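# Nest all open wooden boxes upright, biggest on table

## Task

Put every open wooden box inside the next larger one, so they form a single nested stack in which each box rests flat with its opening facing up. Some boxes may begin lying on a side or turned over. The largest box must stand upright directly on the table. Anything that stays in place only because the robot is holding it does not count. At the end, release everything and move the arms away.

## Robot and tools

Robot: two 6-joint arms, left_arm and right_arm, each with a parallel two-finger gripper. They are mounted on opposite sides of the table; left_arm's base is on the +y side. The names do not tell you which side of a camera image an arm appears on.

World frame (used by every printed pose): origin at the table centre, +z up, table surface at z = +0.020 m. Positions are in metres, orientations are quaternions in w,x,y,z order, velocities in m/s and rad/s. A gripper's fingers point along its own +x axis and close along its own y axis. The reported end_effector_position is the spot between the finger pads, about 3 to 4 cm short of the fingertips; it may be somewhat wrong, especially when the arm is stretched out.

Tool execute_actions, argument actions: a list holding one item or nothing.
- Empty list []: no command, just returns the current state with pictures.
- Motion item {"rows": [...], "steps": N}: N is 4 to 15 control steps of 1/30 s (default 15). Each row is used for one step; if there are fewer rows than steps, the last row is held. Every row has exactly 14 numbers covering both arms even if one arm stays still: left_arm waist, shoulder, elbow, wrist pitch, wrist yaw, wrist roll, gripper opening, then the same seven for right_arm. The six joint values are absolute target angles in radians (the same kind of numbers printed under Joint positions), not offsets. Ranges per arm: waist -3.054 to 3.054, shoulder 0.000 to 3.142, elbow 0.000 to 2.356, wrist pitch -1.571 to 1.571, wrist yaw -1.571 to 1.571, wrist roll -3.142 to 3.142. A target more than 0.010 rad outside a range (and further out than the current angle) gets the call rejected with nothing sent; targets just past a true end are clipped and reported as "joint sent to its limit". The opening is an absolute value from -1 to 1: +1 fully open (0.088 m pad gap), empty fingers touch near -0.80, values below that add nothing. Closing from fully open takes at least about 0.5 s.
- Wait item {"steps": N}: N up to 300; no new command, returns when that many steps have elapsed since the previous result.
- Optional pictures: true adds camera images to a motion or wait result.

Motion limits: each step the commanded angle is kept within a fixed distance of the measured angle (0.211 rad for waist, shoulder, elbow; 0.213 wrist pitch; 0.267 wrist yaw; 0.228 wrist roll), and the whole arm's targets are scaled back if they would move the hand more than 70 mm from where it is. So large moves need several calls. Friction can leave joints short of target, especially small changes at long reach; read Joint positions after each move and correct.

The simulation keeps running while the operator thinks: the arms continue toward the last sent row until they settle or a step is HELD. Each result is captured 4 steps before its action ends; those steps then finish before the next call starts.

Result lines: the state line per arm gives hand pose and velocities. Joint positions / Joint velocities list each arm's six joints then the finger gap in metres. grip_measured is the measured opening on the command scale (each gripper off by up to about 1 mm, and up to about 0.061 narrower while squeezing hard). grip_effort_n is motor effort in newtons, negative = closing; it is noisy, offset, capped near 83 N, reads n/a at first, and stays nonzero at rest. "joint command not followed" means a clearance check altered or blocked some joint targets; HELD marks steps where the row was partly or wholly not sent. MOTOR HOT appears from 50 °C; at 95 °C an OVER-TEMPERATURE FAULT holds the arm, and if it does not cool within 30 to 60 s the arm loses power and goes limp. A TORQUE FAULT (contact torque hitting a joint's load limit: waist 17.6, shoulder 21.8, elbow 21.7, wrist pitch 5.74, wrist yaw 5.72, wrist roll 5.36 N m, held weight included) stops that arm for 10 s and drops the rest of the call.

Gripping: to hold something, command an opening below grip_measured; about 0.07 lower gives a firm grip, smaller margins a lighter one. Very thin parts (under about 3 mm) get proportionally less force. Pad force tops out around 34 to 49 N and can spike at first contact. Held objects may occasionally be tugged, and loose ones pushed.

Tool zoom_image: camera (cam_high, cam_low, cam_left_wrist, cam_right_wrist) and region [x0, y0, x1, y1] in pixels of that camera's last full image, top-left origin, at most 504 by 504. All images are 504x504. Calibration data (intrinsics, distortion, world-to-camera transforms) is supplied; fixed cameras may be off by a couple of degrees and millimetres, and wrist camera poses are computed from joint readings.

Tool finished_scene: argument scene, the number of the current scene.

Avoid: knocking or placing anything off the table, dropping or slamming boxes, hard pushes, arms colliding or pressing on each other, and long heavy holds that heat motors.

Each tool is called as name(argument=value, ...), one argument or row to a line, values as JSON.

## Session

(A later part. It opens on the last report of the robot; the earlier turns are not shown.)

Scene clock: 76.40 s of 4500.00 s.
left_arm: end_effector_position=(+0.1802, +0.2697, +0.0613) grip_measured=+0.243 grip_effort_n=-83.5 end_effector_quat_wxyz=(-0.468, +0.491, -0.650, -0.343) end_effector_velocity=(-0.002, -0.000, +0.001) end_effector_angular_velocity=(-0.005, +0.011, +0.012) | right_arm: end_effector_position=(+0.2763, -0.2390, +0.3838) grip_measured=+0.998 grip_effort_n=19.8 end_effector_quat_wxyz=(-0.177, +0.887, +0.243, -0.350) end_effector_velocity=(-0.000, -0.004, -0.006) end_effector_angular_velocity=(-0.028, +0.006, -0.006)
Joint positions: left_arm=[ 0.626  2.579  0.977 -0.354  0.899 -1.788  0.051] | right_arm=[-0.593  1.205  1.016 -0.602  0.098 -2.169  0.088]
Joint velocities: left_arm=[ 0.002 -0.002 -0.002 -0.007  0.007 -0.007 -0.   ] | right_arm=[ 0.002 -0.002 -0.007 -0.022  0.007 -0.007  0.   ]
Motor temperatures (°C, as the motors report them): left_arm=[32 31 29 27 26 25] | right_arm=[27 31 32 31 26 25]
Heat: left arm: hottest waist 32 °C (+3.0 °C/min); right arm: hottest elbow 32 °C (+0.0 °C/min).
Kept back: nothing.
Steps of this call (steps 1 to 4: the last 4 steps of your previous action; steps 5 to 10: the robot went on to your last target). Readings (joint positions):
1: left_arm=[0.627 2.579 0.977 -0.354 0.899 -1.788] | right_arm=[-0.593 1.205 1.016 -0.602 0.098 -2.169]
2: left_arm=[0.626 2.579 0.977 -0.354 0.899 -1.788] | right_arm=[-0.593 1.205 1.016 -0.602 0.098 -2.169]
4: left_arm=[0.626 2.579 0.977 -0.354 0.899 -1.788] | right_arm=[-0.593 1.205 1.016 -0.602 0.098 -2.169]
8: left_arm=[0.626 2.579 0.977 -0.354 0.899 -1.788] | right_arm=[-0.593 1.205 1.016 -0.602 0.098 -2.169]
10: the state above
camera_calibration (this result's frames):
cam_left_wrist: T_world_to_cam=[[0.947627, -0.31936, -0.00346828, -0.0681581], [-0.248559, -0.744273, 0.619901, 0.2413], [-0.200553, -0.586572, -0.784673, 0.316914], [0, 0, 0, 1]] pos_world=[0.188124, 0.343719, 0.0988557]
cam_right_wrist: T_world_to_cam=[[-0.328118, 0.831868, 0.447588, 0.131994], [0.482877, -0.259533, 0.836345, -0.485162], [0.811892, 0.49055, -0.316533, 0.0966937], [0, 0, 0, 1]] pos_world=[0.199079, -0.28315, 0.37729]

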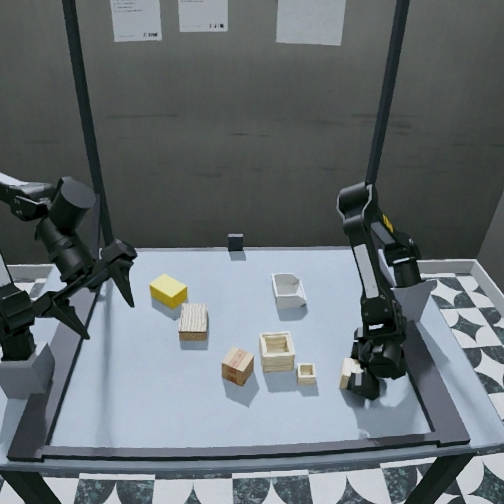

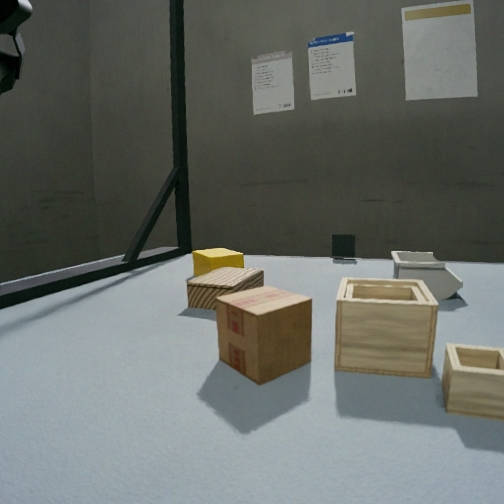

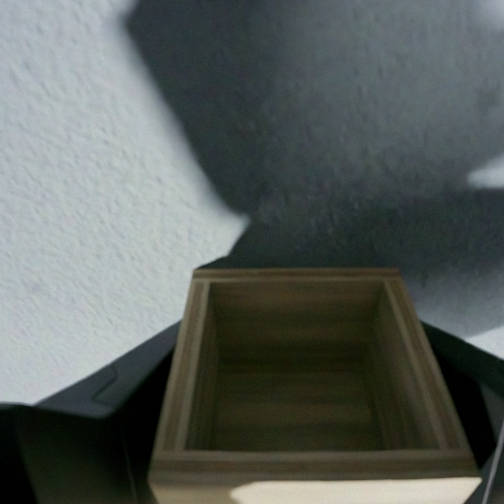

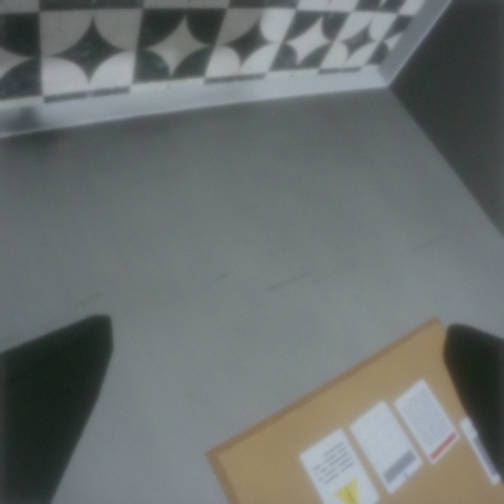

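execute_actions(
  actions=[
    {"rows":[[0.766,2.42,1.15,-0.8,0.837,-1.6,-0.1,-0.593,1.2,1.0,-0.6,0.1,-2.169,1]],"steps":15},
  ],
)

execute_actions(
  actions=[
    {"rows":[[0.5,2.15,1.0,-0.6,0.5,-1.6,-0.1,-0.593,1.2,1.0,-0.6,0.1,-2.169,1]],"steps":15},
  ],
)

execute_actions(
  actions=[
    {"rows":[[0.2,1.85,0.75,-0.35,0.1,-1.55,-0.1,-0.593,1.2,1.0,-0.6,0.1,-2.169,1]],"steps":15},
  ],
  pictures=true,
)

Scene clock: 76.97 s of 4500.00 s.
left_arm: end_effector_position=(+0.1929, +0.2576, +0.1473) grip_measured=+0.243 grip_effort_n=-83.5 end_effector_quat_wxyz=(-0.483, +0.499, -0.647, -0.316) end_effector_velocity=(-0.063, +0.035, +0.005) end_effector_angular_velocity=(+0.156, +0.309, +0.146) | right_arm: end_effector_position=(+0.2763, -0.2390, +0.3838) grip_measured=+0.998 grip_effort_n=19.3 end_effector_quat_wxyz=(-0.177, +0.887, +0.243, -0.350) end_effector_velocity=(+0.000, -0.001, -0.005) end_effector_angular_velocity=(-0.017, +0.009, +0.003)
Joint positions: left_arm=[ 0.759  2.43   1.139 -0.735  0.847 -1.618  0.051] | right_arm=[-0.593  1.205  1.016 -0.602  0.098 -2.169  0.088]
Joint velocities: left_arm=[ 0.032 -0.017  0.022 -0.491 -0.066  0.11   0.   ] | right_arm=[-0.002  0.002 -0.007 -0.007 -0.007 -0.007  0.   ]
Motor temperatures (°C, as the motors report them): left_arm=[32 31 29 26 26 25] | right_arm=[27 31 32 31 26 25]
Heat: left arm: hottest waist 32 °C (+3.0 °C/min); right arm: hottest elbow 32 °C (+0.0 °C/min).
Steps of this call (steps 1 to 6: the robot went on to your last target; steps 7 to 17: the first 11 steps of this action). Readings (joint positions):
7: left_arm=[0.628 2.574 0.985 -0.371 0.896 -1.774] | right_arm=[-0.593 1.205 1.016 -0.602 0.098 -2.169]
8: left_arm=[0.639 2.567 1.002 -0.412 0.885 -1.747] | right_arm=[-0.593 1.205 1.016 -0.602 0.098 -2.169]
10: left_arm=[0.676 2.537 1.040 -0.480 0.869 -1.700] | right_arm=[-0.593 1.205 1.016 -0.602 0.098 -2.169]
14: left_arm=[0.744 2.453 1.122 -0.651 0.853 -1.636] | right_arm=[-0.593 1.205 1.016 -0.602 0.098 -2.169]
17: the state above

Scene clock: 77.47 s of 4500.00 s.
left_arm: end_effector_position=(+0.1606, +0.2333, +0.1409) grip_measured=+0.243 grip_effort_n=-83.5 end_effector_quat_wxyz=(-0.692, +0.351, -0.570, -0.269) end_effector_velocity=(+0.005, +0.044, -0.010) end_effector_angular_velocity=(+0.166, -0.125, +0.050) | right_arm: end_effector_position=(+0.2763, -0.2390, +0.3838) grip_measured=+0.998 grip_effort_n=19.3 end_effector_quat_wxyz=(-0.177, +0.887, +0.243, -0.350) end_effector_velocity=(-0.002, -0.000, -0.002) end_effector_angular_velocity=(-0.010, +0.004, +0.010)
Joint positions: left_arm=[ 0.506  2.17   1.018 -0.612  0.527 -1.603  0.051] | right_arm=[-0.593  1.205  1.016 -0.602  0.098 -2.169  0.088]
Joint velocities: left_arm=[-0.002 -0.042 -0.12   0.066 -0.212 -0.007 -0.   ] | right_arm=[ 0.002 -0.002 -0.002 -0.007 -0.007 -0.007 -0.   ]
Motor temperatures (°C, as the motors report them): left_arm=[32 31 29 26 26 25] | right_arm=[27 31 32 31 26 25]
Heat: left arm: hottest waist 32 °C (+3.0 °C/min); right arm: hottest elbow 32 °C (+1.0 °C/min).
Steps of this call (steps 1 to 4: the last 4 steps of your previous action; steps 5 to 15: the first 11 steps of this action). Readings (joint positions):
5: left_arm=[0.753 2.414 1.128 -0.760 0.814 -1.608] | right_arm=[-0.593 1.205 1.016 -0.602 0.098 -2.169]
6: left_arm=[0.724 2.381 1.099 -0.711 0.737 -1.605] | right_arm=[-0.593 1.205 1.016 -0.602 0.098 -2.169]
8: left_arm=[0.635 2.301 1.054 -0.676 0.643 -1.605] | right_arm=[-0.593 1.205 1.016 -0.602 0.098 -2.169]
12: left_arm=[0.516 2.191 1.029 -0.622 0.558 -1.603] | right_arm=[-0.593 1.205 1.016 -0.602 0.098 -2.169]
15: the state above

Scene clock: 77.97 s of 4500.00 s.
left_arm: end_effector_position=(+0.1252, +0.2231, +0.1347) grip_measured=+0.243 grip_effort_n=-83.5 end_effector_quat_wxyz=(-0.869, +0.191, -0.432, -0.144) end_effector_velocity=(-0.001, +0.025, +0.018) end_effector_angular_velocity=(+0.109, -0.260, -0.045) | right_arm: end_effector_position=(+0.2763, -0.2390, +0.3838) grip_measured=+0.998 grip_effort_n=19.3 end_effector_quat_wxyz=(-0.177, +0.887, +0.243, -0.350) end_effector_velocity=(-0.002, -0.002, -0.005) end_effector_angular_velocity=(-0.022, +0.012, +0.007)
Joint positions: left_arm=[ 0.214  1.877  0.774 -0.366  0.135 -1.556  0.051] | right_arm=[-0.593  1.205  1.016 -0.602  0.098 -2.169  0.088]
Joint velocities: left_arm=[-0.061 -0.144 -0.144  0.081 -0.271  0.007  0.   ] | right_arm=[ 0.002 -0.002 -0.002 -0.022 -0.007 -0.007 -0.   ]
Motor temperatures (°C, as the motors report them): left_arm=[32 31 29 26 26 25] | right_arm=[27 31 32 31 26 25]
Heat: left arm: hottest waist 32 °C (+3.0 °C/min); right arm: hottest elbow 32 °C (+1.0 °C/min).
Steps of this call (steps 1 to 4: the last 4 steps of your previous action; steps 5 to 15: the first 11 steps of this action). Readings (joint positions):
5: left_arm=[0.498 2.154 0.987 -0.578 0.483 -1.599] | right_arm=[-0.593 1.205 1.016 -0.602 0.098 -2.169]
6: left_arm=[0.467 2.119 0.943 -0.516 0.407 -1.585] | right_arm=[-0.593 1.205 1.016 -0.602 0.098 -2.169]
8: left_arm=[0.372 2.029 0.860 -0.462 0.301 -1.572] | right_arm=[-0.593 1.205 1.016 -0.602 0.098 -2.169]
12: left_arm=[0.233 1.908 0.790 -0.385 0.176 -1.559] | right_arm=[-0.593 1.205 1.016 -0.602 0.098 -2.169]
15: the state above
camera_calibration (this result's frames):
cam_left_wrist: T_world_to_cam=[[0.410758, -0.896112, 0.168112, 0.142173], [-0.858132, -0.442271, -0.26078, 0.275], [0.308039, -0.0371445, -0.950648, 0.172212], [0, 0, 0, 1]] pos_world=[0.12454, 0.255424, 0.211527]
cam_right_wrist: T_world_to_cam=[[-0.328118, 0.831868, 0.447588, 0.131994], [0.482877, -0.259533, 0.836345, -0.485162], [0.811892, 0.49055, -0.316533, 0.0966937], [0, 0, 0, 1]] pos_world=[0.199079, -0.28315, 0.37729]

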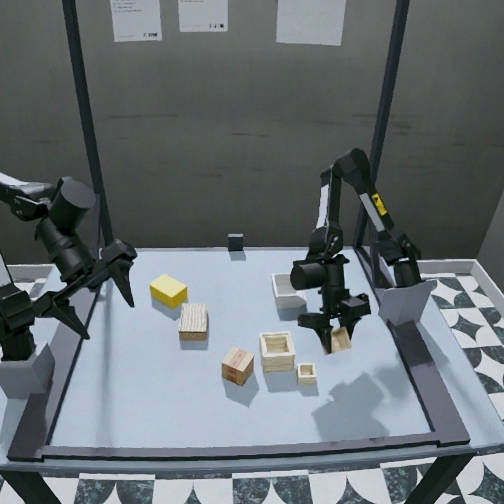

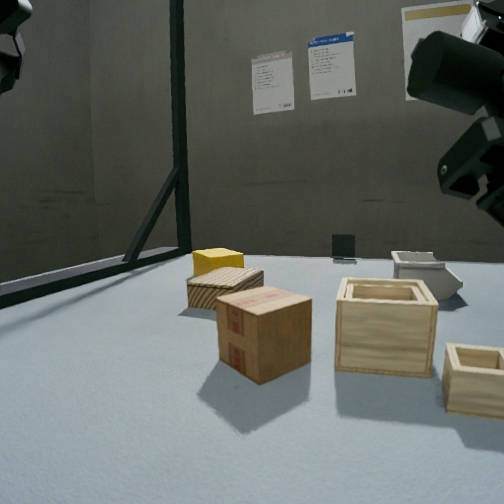

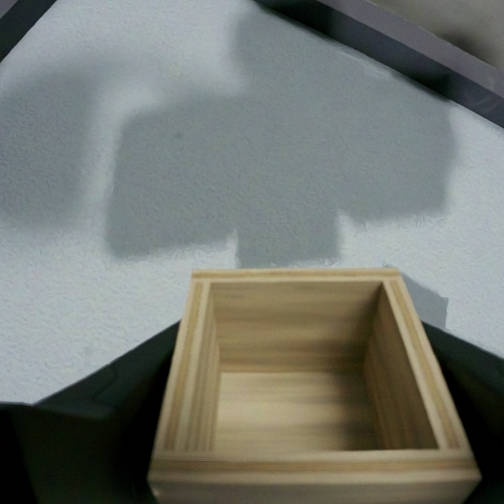

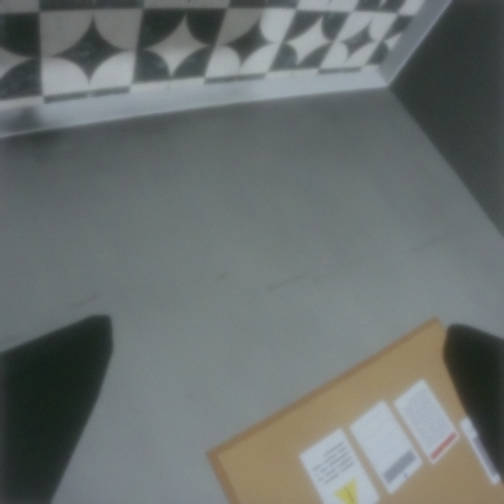

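execute_actions(
  actions=[
    {"rows":[[-0.1,1.55,0.45,-0.1,-0.25,-1.45,-0.1,-0.593,1.2,1.0,-0.6,0.1,-2.169,1]],"steps":15},
  ],
)

execute_actions(
  actions=[
    {"rows":[[-0.325,1.283,0.145,0.102,-0.519,-1.36,-0.1,-0.593,1.2,1.0,-0.6,0.1,-2.169,1]],"steps":15},
  ],
)

execute_actions(
  actions=[
    {"steps":12},
  ],
  pictures=true,
)

Scene clock: 78.50 s of 4500.00 s.
left_arm: end_effector_position=(+0.0808, +0.2304, +0.1345) grip_measured=+0.243 grip_effort_n=-83.5 end_effector_quat_wxyz=(+0.955, -0.053, +0.291, -0.015) end_effector_velocity=(-0.013, +0.026, +0.005) end_effector_angular_velocity=(+0.044, -0.168, -0.107) | right_arm: end_effector_position=(+0.2763, -0.2390, +0.3838) grip_measured=+0.998 grip_effort_n=19.3 end_effector_quat_wxyz=(-0.177, +0.887, +0.243, -0.350) end_effector_velocity=(-0.002, +0.000, -0.002) end_effector_angular_velocity=(-0.007, +0.013, +0.017)
Joint positions: left_arm=[-0.082  1.58   0.475 -0.118 -0.221 -1.459  0.051] | right_arm=[-0.593  1.205  1.016 -0.602  0.098 -2.169  0.088]
Joint velocities: left_arm=[-0.11  -0.149 -0.183  0.11  -0.183  0.022 -0.   ] | right_arm=[-0.002 -0.002 -0.002 -0.007 -0.022 -0.007 -0.   ]
Motor temperatures (°C, as the motors report them): left_arm=[32 31 29 26 26 25] | right_arm=[27 31 32 31 26 25]
Heat: left arm: hottest waist 32 °C (+3.0 °C/min); right arm: hottest elbow 32 °C (+1.0 °C/min).
Steps of this call (steps 1 to 4: the last 4 steps of your previous action; step 5: the robot went on to your last target; steps 6 to 16: the first 11 steps of this action). Readings (joint positions):
6: left_arm=[0.196 1.852 0.738 -0.329 0.082 -1.543] | right_arm=[-0.593 1.205 1.016 -0.602 0.098 -2.169]
7: left_arm=[0.160 1.817 0.695 -0.269 0.010 -1.519] | right_arm=[-0.593 1.205 1.016 -0.602 0.098 -2.169]
9: left_arm=[0.062 1.722 0.605 -0.207 -0.089 -1.491] | right_arm=[-0.593 1.205 1.016 -0.602 0.098 -2.169]
13: left_arm=[-0.062 1.605 0.502 -0.138 -0.189 -1.466] | right_arm=[-0.593 1.205 1.016 -0.602 0.098 -2.169]
16: the state above

Scene clock: 79.00 s of 4500.00 s.
left_arm: end_effector_position=(+0.0534, +0.2654, +0.1394) grip_measured=+0.243 grip_effort_n=-83.5 end_effector_quat_wxyz=(+0.974, +0.026, +0.178, -0.136) end_effector_velocity=(-0.011, +0.011, +0.009) end_effector_angular_velocity=(-0.038, -0.098, -0.132) | right_arm: end_effector_position=(+0.2763, -0.2390, +0.3838) grip_measured=+0.998 grip_effort_n=19.8 end_effector_quat_wxyz=(-0.177, +0.887, +0.243, -0.350) end_effector_velocity=(-0.002, -0.001, -0.001) end_effector_angular_velocity=(+0.008, +0.019, +0.006)
Joint positions: left_arm=[-0.311  1.309  0.166  0.087 -0.497 -1.368  0.051] | right_arm=[-0.593  1.205  1.016 -0.602  0.098 -2.169  0.088]
Joint velocities: left_arm=[-0.095 -0.154 -0.144  0.11  -0.125  0.022 -0.   ] | right_arm=[-0.007 -0.007 -0.002 -0.007 -0.022  0.007 -0.   ]
Motor temperatures (°C, as the motors report them): left_arm=[32 31 29 26 26 25] | right_arm=[27 31 32 31 26 25]
Heat: left arm: hottest waist 32 °C (+3.0 °C/min); right arm: hottest elbow 32 °C (+1.0 °C/min).
Steps of this call (steps 1 to 4: the last 4 steps of your previous action; steps 5 to 15: the first 11 steps of this action). Readings (joint positions):
5: left_arm=[-0.106 1.550 0.441 -0.077 -0.270 -1.444] | right_arm=[-0.593 1.205 1.016 -0.602 0.098 -2.169]
6: left_arm=[-0.148 1.513 0.397 -0.028 -0.335 -1.423] | right_arm=[-0.593 1.205 1.016 -0.602 0.098 -2.169]
8: left_arm=[-0.236 1.415 0.308 0.025 -0.405 -1.397] | right_arm=[-0.593 1.205 1.016 -0.602 0.098 -2.169]
12: left_arm=[-0.298 1.329 0.195 0.069 -0.477 -1.375] | right_arm=[-0.593 1.205 1.016 -0.602 0.098 -2.169]
15: the state above

Scene clock: 79.40 s of 4500.00 s.
left_arm: end_effector_position=(+0.0521, +0.2667, +0.1404) grip_measured=+0.243 grip_effort_n=-83.5 end_effector_quat_wxyz=(+0.974, +0.027, +0.171, -0.144) end_effector_velocity=(-0.001, -0.003, +0.003) end_effector_angular_velocity=(-0.041, -0.012, -0.011) | right_arm: end_effector_position=(+0.2763, -0.2390, +0.3838) grip_measured=+0.998 grip_effort_n=19.3 end_effector_quat_wxyz=(-0.177, +0.887, +0.243, -0.350) end_effector_velocity=(-0.004, +0.001, -0.003) end_effector_angular_velocity=(-0.018, +0.005, +0.030)
Joint positions: left_arm=[-0.323  1.292  0.149  0.099 -0.512 -1.363  0.051] | right_arm=[-0.593  1.205  1.016 -0.602  0.098 -2.169  0.088]
Joint velocities: left_arm=[-0.007 -0.012 -0.007  0.022 -0.022 -0.022 -0.   ] | right_arm=[ 0.002 -0.002 -0.002 -0.007 -0.022 -0.022 -0.   ]
Motor temperatures (°C, as the motors report them): left_arm=[32 31 29 26 26 25] | right_arm=[27 31 32 31 26 25]
Heat: left arm: hottest waist 32 °C (+3.0 °C/min); right arm: hottest elbow 32 °C (+1.0 °C/min).
Kept back: nothing.
Steps of this call (steps 1 to 4: the last 4 steps of your previous action; steps 5 to 12: the robot went on to your last target). Readings (joint positions):
1: left_arm=[-0.314 1.305 0.162 0.090 -0.501 -1.367] | right_arm=[-0.593 1.205 1.016 -0.602 0.098 -2.169]
2: left_arm=[-0.316 1.301 0.160 0.093 -0.504 -1.366] | right_arm=[-0.593 1.205 1.016 -0.602 0.098 -2.169]
4: left_arm=[-0.319 1.296 0.156 0.096 -0.508 -1.365] | right_arm=[-0.593 1.205 1.016 -0.602 0.098 -2.169]
8: left_arm=[-0.322 1.293 0.151 0.098 -0.511 -1.364] | right_arm=[-0.593 1.205 1.016 -0.602 0.098 -2.169]
12: the state above
camera_calibration (this result's frames):
cam_left_wrist: T_world_to_cam=[[-0.27493, -0.960547, -0.041989, 0.292691], [-0.598425, 0.205138, -0.774472, 0.118972], [0.75253, -0.187798, -0.631214, 0.173933], [0, 0, 0, 1]] pos_world=[0.0207754, 0.289402, 0.214219]
cam_right_wrist: T_world_to_cam=[[-0.328118, 0.831868, 0.447588, 0.131994], [0.482877, -0.259533, 0.836345, -0.485162], [0.811892, 0.49055, -0.316533, 0.0966937], [0, 0, 0, 1]] pos_world=[0.199079, -0.28315, 0.37729]

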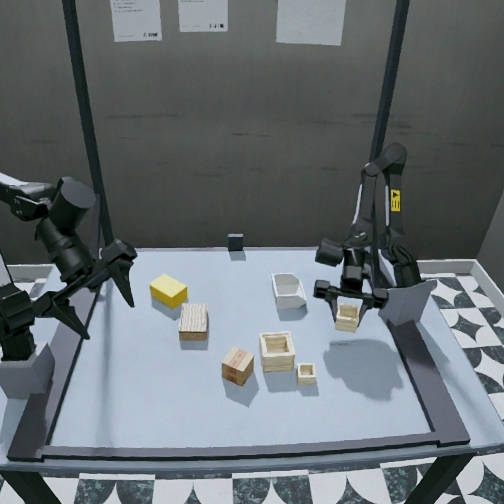

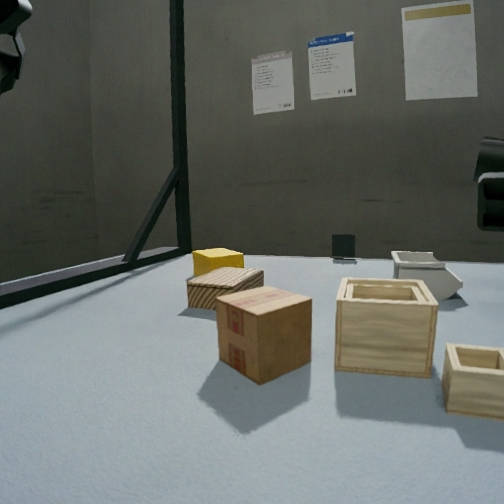

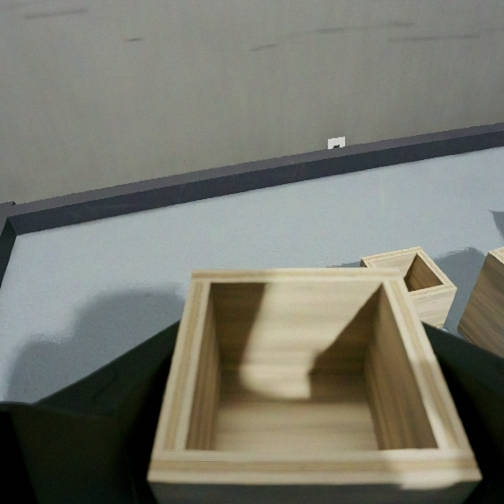

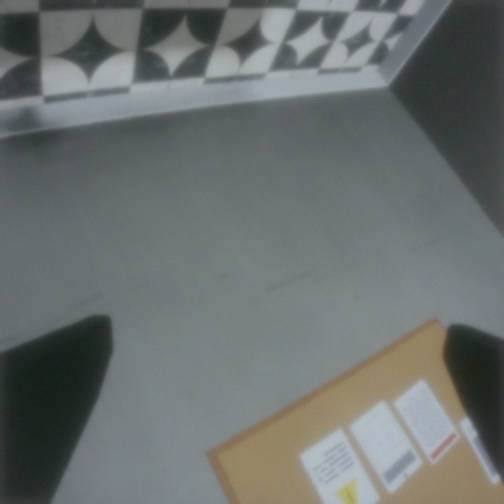

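execute_actions(
  actions=[
    {"rows":[[-0.545,1.70,0.19,0.335,-0.615,-1.60,-0.1,-0.593,1.2,1.0,-0.6,0.1,-2.169,1]],"steps":15},
  ],
)

execute_actions(
  actions=[
    {"rows":[[-0.63,1.86,0.21,0.43,-0.655,-1.69,-0.1,-0.593,1.2,1.0,-0.6,0.1,-2.169,1]],"steps":15},
  ],
)

execute_actions(
  actions=[
    {"steps":12},
  ],
  pictures=true,
)

Scene clock: 80.03 s of 4500.00 s.
left_arm: end_effector_position=(+0.0497, +0.2628, +0.0913) grip_measured=+0.243 grip_effort_n=-83.5 end_effector_quat_wxyz=(+0.973, +0.025, +0.174, -0.147) end_effector_velocity=(+0.021, +0.029, -0.029) end_effector_angular_velocity=(+0.067, -0.057, +0.078) | right_arm: end_effector_position=(+0.2763, -0.2390, +0.3838) grip_measured=+0.998 grip_effort_n=18.8 end_effector_quat_wxyz=(-0.177, +0.887, +0.243, -0.350) end_effector_velocity=(-0.003, -0.002, -0.005) end_effector_angular_velocity=(-0.019, +0.021, +0.014)
Joint positions: left_arm=[-0.532  1.657  0.186  0.317 -0.602 -1.583  0.051] | right_arm=[-0.593  1.205  1.016 -0.602  0.098 -2.169  0.088]
Joint velocities: left_arm=[-0.081  0.31  -0.002  0.139 -0.066 -0.11  -0.   ] | right_arm=[-0.002 -0.002 -0.002 -0.022 -0.022 -0.007 -0.   ]
Motor temperatures (°C, as the motors report them): left_arm=[32 31 29 26 26 25] | right_arm=[27 31 32 31 26 25]
Heat: left arm: hottest waist 32 °C (+3.0 °C/min); right arm: hottest elbow 32 °C (+1.0 °C/min).
Steps of this call (steps 1 to 8: the robot went on to your last target; steps 9 to 19: the first 11 steps of this action). Readings (joint positions):
9: left_arm=[-0.336 1.306 0.149 0.120 -0.531 -1.387] | right_arm=[-0.593 1.205 1.016 -0.602 0.098 -2.169]
10: left_arm=[-0.380 1.348 0.152 0.172 -0.557 -1.438] | right_arm=[-0.593 1.205 1.016 -0.602 0.098 -2.169]
12: left_arm=[-0.459 1.440 0.172 0.245 -0.569 -1.504] | right_arm=[-0.593 1.205 1.016 -0.602 0.098 -2.169]
16: left_arm=[-0.520 1.600 0.189 0.302 -0.594 -1.565] | right_arm=[-0.593 1.205 1.016 -0.602 0.098 -2.169]
19: the state above

Scene clock: 80.53 s of 4500.00 s.
left_arm: end_effector_position=(+0.0520, +0.2685, +0.0674) grip_measured=+0.243 grip_effort_n=-83.5 end_effector_quat_wxyz=(+0.974, +0.028, +0.169, -0.147) end_effector_velocity=(-0.000, +0.000, -0.008) end_effector_angular_velocity=(-0.030, +0.001, +0.002) | right_arm: end_effector_position=(+0.2763, -0.2390, +0.3838) grip_measured=+0.998 grip_effort_n=19.8 end_effector_quat_wxyz=(-0.177, +0.887, +0.243, -0.350) end_effector_velocity=(+0.000, -0.001, -0.003) end_effector_angular_velocity=(-0.022, -0.001, +0.012)
Joint positions: left_arm=[-0.625  1.845  0.206  0.423 -0.647 -1.682  0.051] | right_arm=[-0.593  1.205  1.016 -0.602  0.098 -2.169  0.088]
Joint velocities: left_arm=[-0.037  0.066  0.012  0.037 -0.022 -0.066 -0.   ] | right_arm=[-0.002  0.002 -0.002 -0.007 -0.007 -0.022 -0.   ]
Motor temperatures (°C, as the motors report them): left_arm=[32 30 29 26 26 25] | right_arm=[27 31 32 31 26 25]
Heat: left arm: hottest waist 32 °C (+3.0 °C/min); right arm: hottest elbow 32 °C (+1.0 °C/min).
Steps of this call (steps 1 to 4: the last 4 steps of your previous action; steps 5 to 15: the first 11 steps of this action). Readings (joint positions):
5: left_arm=[-0.546 1.698 0.188 0.341 -0.616 -1.605] | right_arm=[-0.593 1.205 1.016 -0.602 0.098 -2.169]
6: left_arm=[-0.564 1.731 0.192 0.367 -0.628 -1.626] | right_arm=[-0.593 1.205 1.016 -0.602 0.098 -2.169]
8: left_arm=[-0.596 1.790 0.202 0.391 -0.630 -1.651] | right_arm=[-0.593 1.205 1.016 -0.602 0.098 -2.169]
12: left_arm=[-0.619 1.834 0.204 0.415 -0.643 -1.675] | right_arm=[-0.593 1.205 1.016 -0.602 0.098 -2.169]
15: the state above

Scene clock: 80.93 s of 4500.00 s.
left_arm: end_effector_position=(+0.0521, +0.2686, +0.0663) grip_measured=+0.243 grip_effort_n=-83.5 end_effector_quat_wxyz=(+0.974, +0.028, +0.169, -0.148) end_effector_velocity=(+0.001, -0.002, +0.003) end_effector_angular_velocity=(-0.034, -0.013, +0.003) | right_arm: end_effector_position=(+0.2763, -0.2390, +0.3838) grip_measured=+0.998 grip_effort_n=19.3 end_effector_quat_wxyz=(-0.177, +0.887, +0.243, -0.350) end_effector_velocity=(+0.000, -0.001, -0.003) end_effector_angular_velocity=(-0.007, +0.006, -0.010)
Joint positions: left_arm=[-0.629  1.853  0.207  0.428 -0.649 -1.687  0.051] | right_arm=[-0.593  1.205  1.016 -0.602  0.098 -2.169  0.088]
Joint velocities: left_arm=[ 0.002  0.002  0.002  0.007 -0.022 -0.022 -0.   ] | right_arm=[ 0.002  0.002 -0.002 -0.007  0.007  0.007 -0.   ]
Motor temperatures (°C, as the motors report them): left_arm=[32 30 29 26 26 25] | right_arm=[27 31 32 32 26 25]
Heat: left arm: hottest waist 32 °C (+3.0 °C/min); right arm: hottest elbow 32 °C (+1.0 °C/min).
Kept back: nothing.
Steps of this call (steps 1 to 4: the last 4 steps of your previous action; steps 5 to 12: the robot went on to your last target). Readings (joint positions):
1: left_arm=[-0.626 1.847 0.206 0.424 -0.647 -1.683] | right_arm=[-0.593 1.205 1.016 -0.602 0.098 -2.169]
2: left_arm=[-0.627 1.848 0.206 0.425 -0.648 -1.684] | right_arm=[-0.593 1.205 1.016 -0.602 0.098 -2.169]
4: left_arm=[-0.627 1.850 0.206 0.426 -0.648 -1.685] | right_arm=[-0.593 1.205 1.016 -0.602 0.098 -2.169]
8: left_arm=[-0.628 1.852 0.206 0.428 -0.649 -1.686] | right_arm=[-0.593 1.205 1.016 -0.602 0.098 -2.169]
12: the state above
camera_calibration (this result's frames):
cam_left_wrist: T_world_to_cam=[[-0.281214, -0.958687, -0.042882, 0.291285], [-0.592923, 0.208712, -0.777742, 0.0601996], [0.75456, -0.193286, -0.62712, 0.128657], [0, 0, 0, 1]] pos_world=[0.0205274, 0.291554, 0.139994]
cam_right_wrist: T_world_to_cam=[[-0.328118, 0.831868, 0.447588, 0.131994], [0.482877, -0.259533, 0.836345, -0.485162], [0.811892, 0.49055, -0.316533, 0.0966937], [0, 0, 0, 1]] pos_world=[0.199079, -0.28315, 0.37729]

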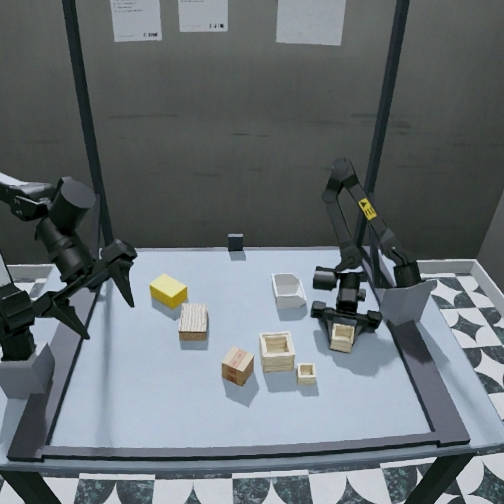

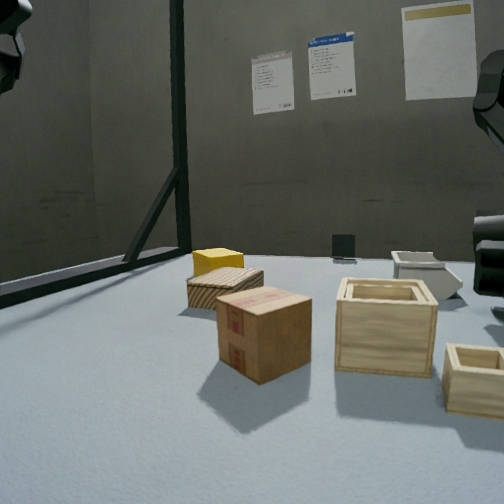

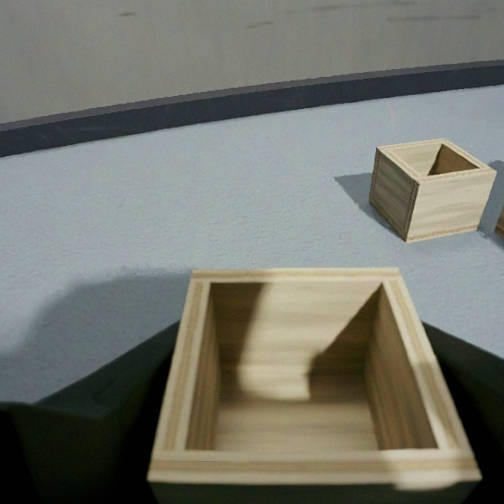

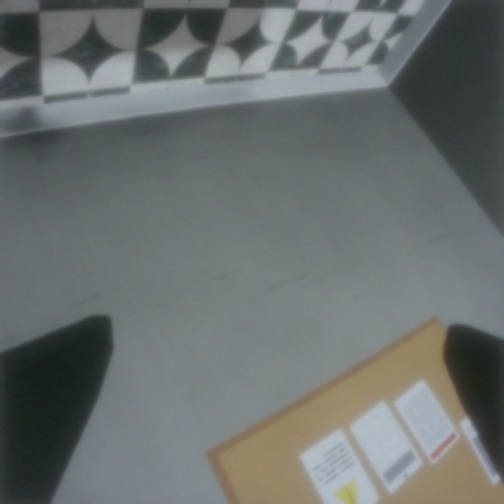

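Lower another centimetre.

execute_actions(
  actions=[
    {"rows":[[-0.665,1.925,0.217,0.468,-0.667,-1.727,-0.1,-0.593,1.2,1.0,-0.6,0.1,-2.169,1]],"steps":15},
  ],
)

execute_actions(
  actions=[
    {"steps":12},
  ],
)

Scene clock: 81.37 s of 4500.00 s.
left_arm: end_effector_position=(+0.0523, +0.2712, +0.0578) grip_measured=+0.243 grip_effort_n=-83.5 end_effector_quat_wxyz=(+0.974, +0.028, +0.169, -0.150) end_effector_velocity=(-0.000, +0.002, -0.005) end_effector_angular_velocity=(-0.000, +0.011, +0.006) | right_arm: end_effector_position=(+0.2763, -0.2390, +0.3838) grip_measured=+0.998 grip_effort_n=18.8 end_effector_quat_wxyz=(-0.177, +0.887, +0.243, -0.350) end_effector_velocity=(+0.001, +0.001, -0.001) end_effector_angular_velocity=(+0.008, +0.007, +0.000)
Joint positions: left_arm=[-0.662  1.914  0.213  0.464 -0.66  -1.722  0.051] | right_arm=[-0.593  1.205  1.016 -0.602  0.098 -2.169  0.088]
Joint velocities: left_arm=[-0.012  0.022  0.002  0.007  0.007 -0.022 -0.   ] | right_arm=[-0.002  0.002 -0.002  0.007 -0.007  0.007 -0.   ]
Motor temperatures (°C, as the motors report them): left_arm=[32 30 29 26 26 25] | right_arm=[27 31 32 32 26 25]
Heat: left arm: hottest waist 32 °C (+3.0 °C/min); right arm: hottest elbow 32 °C (+1.0 °C/min).
Steps of this call (steps 1 to 2: the robot went on to your last target; steps 3 to 13: the first 11 steps of this action). Readings (joint positions):
3: left_arm=[-0.631 1.859 0.207 0.433 -0.652 -1.691] | right_arm=[-0.593 1.205 1.016 -0.602 0.098 -2.169]
4: left_arm=[-0.638 1.871 0.209 0.443 -0.656 -1.700] | right_arm=[-0.593 1.205 1.016 -0.602 0.098 -2.169]
6: left_arm=[-0.651 1.894 0.212 0.452 -0.656 -1.710] | right_arm=[-0.593 1.205 1.016 -0.602 0.098 -2.169]
10: left_arm=[-0.660 1.911 0.212 0.461 -0.659 -1.719] | right_arm=[-0.593 1.205 1.016 -0.602 0.098 -2.169]
13: the state above

Scene clock: 81.77 s of 4500.00 s.
left_arm: end_effector_position=(+0.0524, +0.2714, +0.0575) grip_measured=+0.243 grip_effort_n=-83.5 end_effector_quat_wxyz=(+0.974, +0.028, +0.169, -0.150) end_effector_velocity=(-0.000, +0.000, -0.001) end_effector_angular_velocity=(+0.009, +0.003, +0.002) | right_arm: end_effector_position=(+0.2763, -0.2390, +0.3838) grip_measured=+0.998 grip_effort_n=19.3 end_effector_quat_wxyz=(-0.177, +0.887, +0.243, -0.350) end_effector_velocity=(-0.002, -0.001, -0.003) end_effector_angular_velocity=(-0.010, +0.004, +0.010)
Joint positions: left_arm=[-0.664  1.918  0.213  0.466 -0.661 -1.724  0.051] | right_arm=[-0.593  1.205  1.016 -0.602  0.098 -2.169  0.088]
Joint velocities: left_arm=[ 0.002 -0.002  0.002 -0.007  0.007  0.007 -0.   ] | right_arm=[ 0.002 -0.007 -0.007 -0.007 -0.007 -0.007 -0.   ]
Motor temperatures (°C, as the motors report them): left_arm=[32 30 29 26 26 25] | right_arm=[27 31 32 32 26 25]
Heat: left arm: hottest waist 32 °C (+3.0 °C/min); right arm: hottest elbow 32 °C (+1.0 °C/min).
Kept back: nothing.
Steps of this call (steps 1 to 4: the last 4 steps of your previous action; steps 5 to 12: the robot went on to your last target). Readings (joint positions):
1: left_arm=[-0.662 1.915 0.213 0.465 -0.660 -1.722] | right_arm=[-0.593 1.205 1.016 -0.602 0.098 -2.169]
2: left_arm=[-0.663 1.916 0.213 0.465 -0.660 -1.723] | right_arm=[-0.593 1.205 1.016 -0.602 0.098 -2.169]
4: left_arm=[-0.663 1.917 0.213 0.466 -0.661 -1.723] | right_arm=[-0.593 1.205 1.016 -0.602 0.098 -2.169]
8: left_arm=[-0.664 1.918 0.213 0.466 -0.661 -1.724] | right_arm=[-0.593 1.205 1.016 -0.602 0.098 -2.169]
12: the state above

Release and lift straight up.

execute_actions(
  actions=[
    {"rows":[[-0.664,1.918,0.213,0.466,-0.661,-1.724,0.8,-0.593,1.2,1.0,-0.6,0.1,-2.169,1]],"steps":15},
  ],
)

execute_actions(
  actions=[
    {"rows":[[-0.545,1.70,0.19,0.335,-0.615,-1.60,0.8,-0.593,1.2,1.0,-0.6,0.1,-2.169,1]],"steps":15},
  ],
)

execute_actions(
  actions=[
    {"rows":[[-0.325,1.283,0.145,0.102,-0.519,-1.36,0.8,-0.593,1.2,1.0,-0.6,0.1,-2.169,1]],"steps":15},
  ],
)

execute_actions(
  actions=[
    {"steps":10},
  ],
  pictures=true,
)

Scene clock: 82.33 s of 4500.00 s.
left_arm: end_effector_position=(+0.0525, +0.2715, +0.0574) grip_measured=+0.746 grip_effort_n=15.6 end_effector_quat_wxyz=(+0.974, +0.028, +0.169, -0.150) end_effector_velocity=(-0.001, -0.001, +0.001) end_effector_angular_velocity=(-0.000, -0.006, -0.009) | right_arm: end_effector_position=(+0.2763, -0.2390, +0.3838) grip_measured=+0.998 grip_effort_n=19.3 end_effector_quat_wxyz=(-0.177, +0.887, +0.243, -0.350) end_effector_velocity=(+0.000, -0.004, -0.004) end_effector_angular_velocity=(-0.010, +0.020, -0.011)
Joint positions: left_arm=[-0.664  1.918  0.213  0.466 -0.661 -1.724  0.076] | right_arm=[-0.593  1.205  1.016 -0.602  0.098 -2.169  0.088]
Joint velocities: left_arm=[-0.002 -0.002 -0.002  0.007 -0.007  0.007  0.02 ] | right_arm=[-0.007 -0.002 -0.002 -0.022 -0.007  0.007 -0.   ]
Motor temperatures (°C, as the motors report them): left_arm=[32 30 29 26 26 25] | right_arm=[27 31 32 32 26 25]
Heat: left arm: hottest waist 32 °C (+3.0 °C/min); right arm: hottest elbow 32 °C (+1.0 °C/min).
Steps of this call (steps 1 to 6: the robot went on to your last target; steps 7 to 17: the first 11 steps of this action). Readings (joint positions):
7: left_arm=[-0.664 1.918 0.213 0.466 -0.661 -1.724] | right_arm=[-0.593 1.205 1.016 -0.602 0.098 -2.169]
8: left_arm=[-0.664 1.918 0.213 0.466 -0.661 -1.724] | right_arm=[-0.593 1.205 1.016 -0.602 0.098 -2.169]
10: left_arm=[-0.664 1.918 0.213 0.466 -0.661 -1.724] | right_arm=[-0.593 1.205 1.016 -0.602 0.098 -2.169]
14: left_arm=[-0.664 1.918 0.213 0.466 -0.661 -1.724] | right_arm=[-0.593 1.205 1.016 -0.602 0.098 -2.169]
17: the state above

Scene clock: 82.83 s of 4500.00 s.
left_arm: end_effector_position=(+0.0523, +0.2651, +0.0850) grip_measured=+0.796 grip_effort_n=15.6 end_effector_quat_wxyz=(+0.975, +0.028, +0.168, -0.142) end_effector_velocity=(+0.003, +0.008, +0.012) end_effector_angular_velocity=(+0.029, -0.006, +0.022) | right_arm: end_effector_position=(+0.2763, -0.2390, +0.3838) grip_measured=+0.998 grip_effort_n=19.3 end_effector_quat_wxyz=(-0.177, +0.887, +0.243, -0.350) end_effector_velocity=(-0.001, +0.000, +0.002) end_effector_angular_velocity=(+0.007, -0.006, +0.010)
Joint positions: left_arm=[-0.554  1.72   0.195  0.344 -0.621 -1.61   0.078] | right_arm=[-0.593  1.205  1.016 -0.602  0.098 -2.169  0.088]
Joint velocities: left_arm=[ 0.046 -0.081 -0.022 -0.066  0.022  0.051  0.   ] | right_arm=[-0.002 -0.007 -0.002  0.007 -0.007 -0.007 -0.   ]
Motor temperatures (°C, as the motors report them): left_arm=[32 30 29 26 26 25] | right_arm=[27 31 32 32 26 25]
Heat: left arm: hottest waist 32 °C (+3.0 °C/min); right arm: hottest elbow 32 °C (+1.0 °C/min).
Steps of this call (steps 1 to 4: the last 4 steps of your previous action; steps 5 to 15: the first 11 steps of this action). Readings (joint positions):
5: left_arm=[-0.658 1.903 0.213 0.453 -0.654 -1.712] | right_arm=[-0.593 1.205 1.016 -0.602 0.098 -2.169]
6: left_arm=[-0.636 1.867 0.210 0.419 -0.641 -1.684] | right_arm=[-0.593 1.205 1.016 -0.602 0.098 -2.169]
8: left_arm=[-0.592 1.791 0.200 0.388 -0.639 -1.651] | right_arm=[-0.593 1.205 1.016 -0.602 0.098 -2.169]
12: left_arm=[-0.562 1.732 0.198 0.354 -0.625 -1.619] | right_arm=[-0.593 1.205 1.016 -0.602 0.098 -2.169]
15: the state above

Scene clock: 83.33 s of 4500.00 s.
left_arm: end_effector_position=(+0.0534, +0.2676, +0.1368) grip_measured=+0.797 grip_effort_n=15.6 end_effector_quat_wxyz=(+0.975, +0.031, +0.168, -0.141) end_effector_velocity=(-0.018, -0.015, +0.040) end_effector_angular_velocity=(-0.093, +0.001, -0.084) | right_arm: end_effector_position=(+0.2763, -0.2390, +0.3838) grip_measured=+0.998 grip_effort_n=18.8 end_effector_quat_wxyz=(-0.177, +0.887, +0.243, -0.350) end_effector_velocity=(-0.001, -0.001, -0.002) end_effector_angular_velocity=(-0.009, +0.004, +0.006)
Joint positions: left_arm=[-0.34   1.33   0.15   0.12  -0.529 -1.377  0.078] | right_arm=[-0.593  1.205  1.016 -0.602  0.098 -2.169  0.088]
Joint velocities: left_arm=[ 0.085 -0.364 -0.007 -0.183  0.037  0.095 -0.   ] | right_arm=[-0.002 -0.002 -0.002 -0.007 -0.007 -0.007 -0.   ]
Motor temperatures (°C, as the motors report them): left_arm=[32 30 29 26 26 25] | right_arm=[27 31 32 32 26 25]
Heat: left arm: hottest waist 32 °C (+3.0 °C/min); right arm: hottest elbow 32 °C (+1.0 °C/min).
Steps of this call (steps 1 to 4: the last 4 steps of your previous action; steps 5 to 15: the first 11 steps of this action). Readings (joint positions):
5: left_arm=[-0.539 1.696 0.192 0.320 -0.602 -1.580] | right_arm=[-0.593 1.205 1.016 -0.602 0.098 -2.169]
6: left_arm=[-0.496 1.655 0.188 0.268 -0.576 -1.526] | right_arm=[-0.593 1.205 1.016 -0.602 0.098 -2.169]
8: left_arm=[-0.413 1.560 0.167 0.195 -0.564 -1.458] | right_arm=[-0.593 1.205 1.016 -0.602 0.098 -2.169]
12: left_arm=[-0.353 1.395 0.149 0.135 -0.536 -1.395] | right_arm=[-0.593 1.205 1.016 -0.602 0.098 -2.169]
15: the state above

Scene clock: 83.67 s of 4500.00 s.
left_arm: end_effector_position=(+0.0517, +0.2658, +0.1410) grip_measured=+0.797 grip_effort_n=15.6 end_effector_quat_wxyz=(+0.975, +0.027, +0.167, -0.147) end_effector_velocity=(-0.002, -0.002, +0.002) end_effector_angular_velocity=(-0.006, +0.005, -0.013) | right_arm: end_effector_position=(+0.2763, -0.2390, +0.3838) grip_measured=+0.998 grip_effort_n=19.3 end_effector_quat_wxyz=(-0.177, +0.887, +0.243, -0.350) end_effector_velocity=(+0.002, +0.001, +0.002) end_effector_angular_velocity=(+0.005, -0.003, +0.005)
Joint positions: left_arm=[-0.329  1.293  0.149  0.104 -0.523 -1.364  0.078] | right_arm=[-0.593  1.205  1.016 -0.602  0.098 -2.169  0.088]
Joint velocities: left_arm=[ 0.002 -0.027 -0.002 -0.007  0.007  0.007 -0.   ] | right_arm=[-0.007  0.002  0.002  0.007 -0.007 -0.007 -0.   ]
Motor temperatures (°C, as the motors report them): left_arm=[32 30 29 26 26 25] | right_arm=[27 31 32 32 26 25]
Heat: left arm: hottest waist 32 °C (+3.0 °C/min); right arm: hottest elbow 32 °C (+1.0 °C/min).
Kept back: nothing.
Steps of this call (steps 1 to 4: the last 4 steps of your previous action; steps 5 to 10: the robot went on to your last target). Readings (joint positions):
1: left_arm=[-0.337 1.320 0.150 0.114 -0.527 -1.374] | right_arm=[-0.593 1.205 1.016 -0.602 0.098 -2.169]
2: left_arm=[-0.335 1.314 0.149 0.111 -0.526 -1.371] | right_arm=[-0.593 1.205 1.016 -0.602 0.098 -2.169]
4: left_arm=[-0.332 1.304 0.149 0.108 -0.524 -1.368] | right_arm=[-0.593 1.205 1.016 -0.602 0.098 -2.169]
8: left_arm=[-0.330 1.295 0.149 0.105 -0.523 -1.365] | right_arm=[-0.593 1.205 1.016 -0.602 0.098 -2.169]
10: the state above
camera_calibration (this result's frames):
cam_left_wrist: T_world_to_cam=[[-0.279139, -0.959322, -0.0422124, 0.291662], [-0.59123, 0.20634, -0.779661, 0.119401], [0.756656, -0.192677, -0.624778, 0.174602], [0, 0, 0, 1]] pos_world=[0.0198943, 0.288802, 0.214492]
cam_right_wrist: T_world_to_cam=[[-0.328118, 0.831868, 0.447588, 0.131994], [0.482877, -0.259533, 0.836345, -0.485162], [0.811892, 0.49055, -0.316533, 0.0966937], [0, 0, 0, 1]] pos_world=[0.199079, -0.28315, 0.37729]

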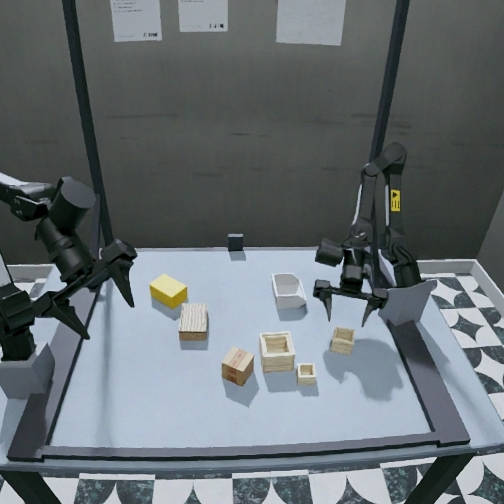

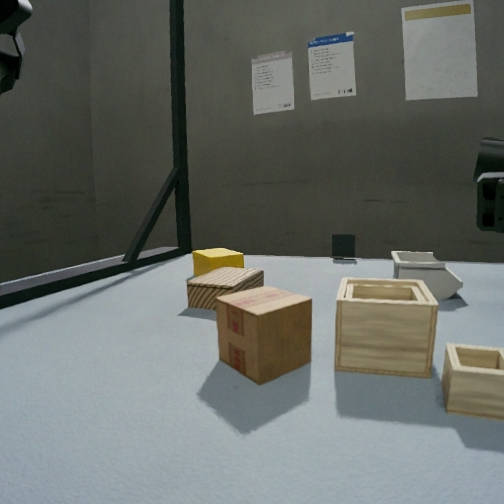

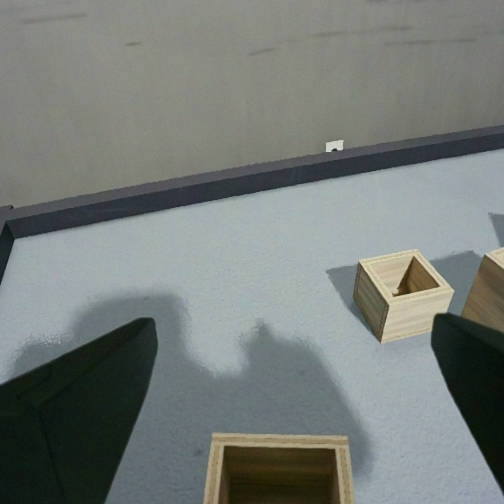

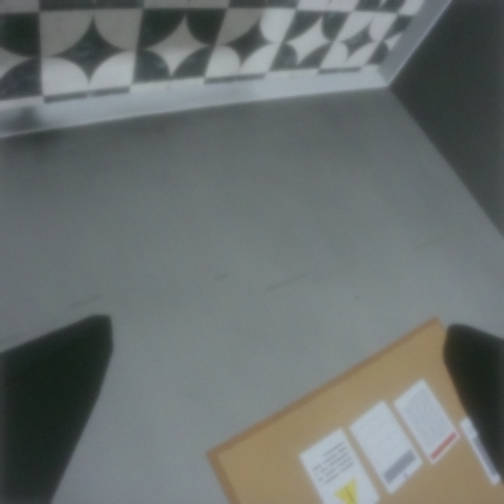

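execute_actions(
  actions=[
    {"rows":[[0.1,1.5,0.55,-0.5,0.1,0.0,-0.25,-0.593,1.2,1.0,-0.6,0.1,-2.169,1]],"steps":15},
  ],
)

execute_actions(
  actions=[
    {"rows":[[0.487,1.829,0.751,-0.891,0.63,1.255,-0.25,-0.593,1.2,1.0,-0.6,0.1,-2.169,1]],"steps":15},
  ],
)

execute_actions(
  actions=[
    {"steps":20},
  ],
  pictures=true,
)

Scene clock: 84.77 s of 4500.00 s.
left_arm: end_effector_position=(+0.0630, +0.2499, +0.1447) grip_measured=-0.178 grip_effort_n=-16.5 end_effector_quat_wxyz=(+0.900, +0.187, +0.386, -0.075) end_effector_velocity=(-0.054, +0.127, -0.022) end_effector_angular_velocity=(+1.208, +0.798, -0.305) | right_arm: end_effector_position=(+0.2763, -0.2390, +0.3838) grip_measured=+0.998 grip_effort_n=18.8 end_effector_quat_wxyz=(-0.177, +0.887, +0.243, -0.350) end_effector_velocity=(-0.003, -0.003, -0.003) end_effector_angular_velocity=(-0.028, +0.001, +0.016)
Joint positions: left_arm=[ 0.056  1.478  0.518 -0.373  0.014 -0.845  0.03 ] | right_arm=[-0.593  1.205  1.016 -0.602  0.098 -2.169  0.088]
Joint velocities: left_arm=[ 0.349  0.085  0.237 -1.033  0.623  1.414 -0.032] | right_arm=[ 0.002 -0.007 -0.002 -0.022 -0.007 -0.022 -0.   ]
Motor temperatures (°C, as the motors report them): left_arm=[32 30 29 26 26 25] | right_arm=[27 31 32 32 26 25]
Heat: left arm: hottest waist 32 °C (+3.0 °C/min); right arm: hottest elbow 32 °C (+1.0 °C/min).
Steps of this call (steps 1 to 22: the robot went on to your last target; steps 23 to 33: the first 11 steps of this action). Readings (joint positions):
23: left_arm=[-0.314 1.305 0.166 0.077 -0.491 -1.337] | right_arm=[-0.593 1.205 1.016 -0.602 0.098 -2.169]
24: left_arm=[-0.268 1.343 0.207 0.022 -0.427 -1.283] | right_arm=[-0.593 1.205 1.016 -0.602 0.098 -2.169]
26: left_arm=[-0.176 1.417 0.296 -0.068 -0.312 -1.186] | right_arm=[-0.593 1.205 1.016 -0.602 0.098 -2.169]
30: left_arm=[-0.007 1.469 0.459 -0.243 -0.089 -0.991] | right_arm=[-0.593 1.205 1.016 -0.602 0.098 -2.169]
33: the state above

Scene clock: 85.27 s of 4500.00 s.
left_arm: end_effector_position=(+0.0455, +0.2828, +0.1441) grip_measured=-0.246 grip_effort_n=-18.8 end_effector_quat_wxyz=(+0.699, +0.209, +0.665, -0.161) end_effector_velocity=(-0.031, -0.018, +0.017) end_effector_angular_velocity=(-0.287, +0.550, -1.035) | right_arm: end_effector_position=(+0.2763, -0.2390, +0.3838) grip_measured=+0.998 grip_effort_n=18.8 end_effector_quat_wxyz=(-0.177, +0.887, +0.243, -0.350) end_effector_velocity=(-0.001, -0.001, -0.002) end_effector_angular_velocity=(+0.000, +0.012, -0.002)
Joint positions: left_arm=[ 0.452  1.801  0.726 -0.848  0.565 -0.115  0.027] | right_arm=[-0.593  1.205  1.016 -0.602  0.098 -2.169  0.088]
Joint velocities: left_arm=[ 0.256  0.183  0.1   -0.286  0.491  1.443 -0.001] | right_arm=[-0.002 -0.002 -0.002 -0.007 -0.007  0.007 -0.   ]
Motor temperatures (°C, as the motors report them): left_arm=[31 30 29 26 26 25] | right_arm=[27 31 32 32 26 25]
Heat: left arm: hottest waist 31 °C (+2.0 °C/min); right arm: hottest elbow 32 °C (+1.0 °C/min).
Steps of this call (steps 1 to 4: the last 4 steps of your previous action; steps 5 to 15: the first 11 steps of this action). Readings (joint positions):
5: left_arm=[0.096 1.508 0.546 -0.492 0.103 -0.600] | right_arm=[-0.593 1.205 1.016 -0.602 0.098 -2.169]
6: left_arm=[0.137 1.548 0.587 -0.551 0.172 -0.553] | right_arm=[-0.593 1.205 1.016 -0.602 0.098 -2.169]
8: left_arm=[0.228 1.644 0.666 -0.623 0.281 -0.455] | right_arm=[-0.593 1.205 1.016 -0.602 0.098 -2.169]
12: left_arm=[0.399 1.766 0.722 -0.792 0.488 -0.261] | right_arm=[-0.593 1.205 1.016 -0.602 0.098 -2.169]
15: the state above

Scene clock: 85.93 s of 4500.00 s.
left_arm: end_effector_position=(+0.0414, +0.2793, +0.1477) grip_measured=-0.247 grip_effort_n=-18.8 end_effector_quat_wxyz=(+0.528, +0.473, +0.529, -0.467) end_effector_velocity=(-0.000, -0.001, -0.000) end_effector_angular_velocity=(-0.001, +0.011, -1.449) | right_arm: end_effector_position=(+0.2763, -0.2390, +0.3838) grip_measured=+0.998 grip_effort_n=19.3 end_effector_quat_wxyz=(-0.177, +0.887, +0.243, -0.350) end_effector_velocity=(-0.001, -0.003, -0.007) end_effector_angular_velocity=(-0.021, +0.023, +0.008)
Joint positions: left_arm=[ 0.483  1.822  0.743 -0.889  0.626  0.858  0.027] | right_arm=[-0.593  1.205  1.016 -0.602  0.098 -2.169  0.088]
Joint velocities: left_arm=[-0.002 -0.002 -0.002  0.007  0.007  1.443 -0.   ] | right_arm=[-0.007 -0.002 -0.007 -0.022 -0.022 -0.007 -0.   ]
Motor temperatures (°C, as the motors report them): left_arm=[31 30 29 26 26 25] | right_arm=[27 31 32 32 26 25]
Heat: left arm: hottest waist 31 °C (+2.0 °C/min); right arm: hottest elbow 32 °C (+1.0 °C/min).
Kept back: nothing.
Steps of this call (steps 1 to 4: the last 4 steps of your previous action; steps 5 to 20: the robot went on to your last target). Readings (joint positions):
1: left_arm=[0.459 1.806 0.730 -0.857 0.580 -0.066] | right_arm=[-0.593 1.205 1.016 -0.602 0.098 -2.169]
2: left_arm=[0.464 1.810 0.734 -0.864 0.592 -0.017] | right_arm=[-0.593 1.205 1.016 -0.602 0.098 -2.169]
4: left_arm=[0.472 1.814 0.740 -0.874 0.606 0.079] | right_arm=[-0.593 1.205 1.016 -0.602 0.098 -2.169]
8: left_arm=[0.479 1.819 0.742 -0.884 0.619 0.274] | right_arm=[-0.593 1.205 1.016 -0.602 0.098 -2.169]
20: the state above
camera_calibration (this result's frames):
cam_left_wrist: T_world_to_cam=[[-0.995701, -0.0863421, -0.0335363, 0.0865765], [-0.0925956, 0.937159, 0.336391, -0.273779], [0.00238411, 0.33805, -0.941125, 0.118946], [0, 0, 0, 1]] pos_world=[0.06057, 0.223839, 0.206944]
cam_right_wrist: T_world_to_cam=[[-0.328118, 0.831868, 0.447588, 0.131994], [0.482877, -0.259533, 0.836345, -0.485162], [0.811892, 0.49055, -0.316533, 0.0966937], [0, 0, 0, 1]] pos_world=[0.199079, -0.28315, 0.37729]

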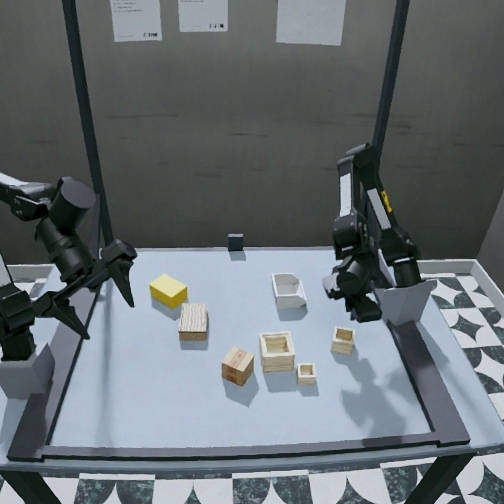

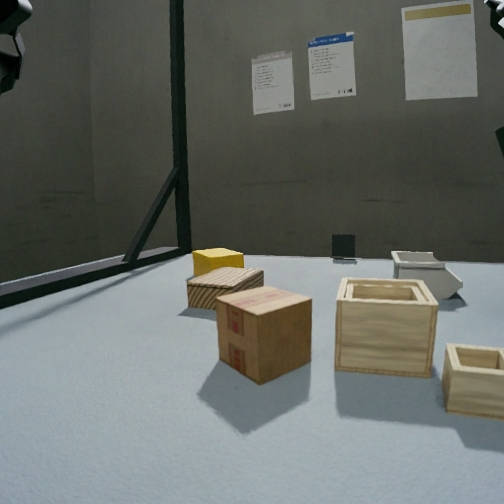

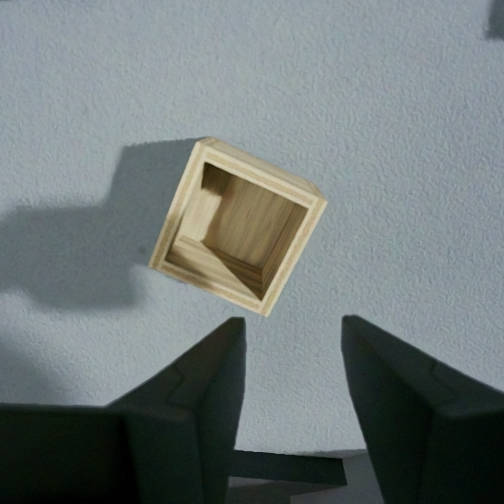

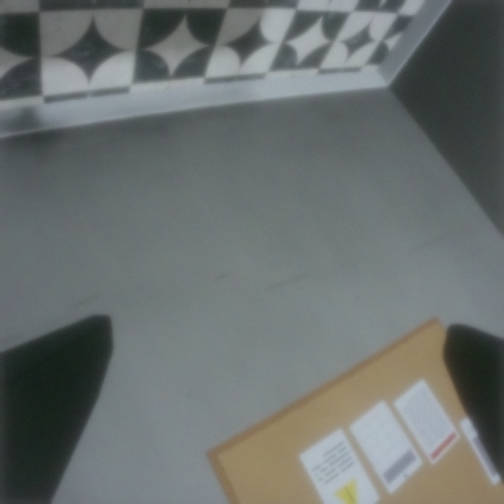

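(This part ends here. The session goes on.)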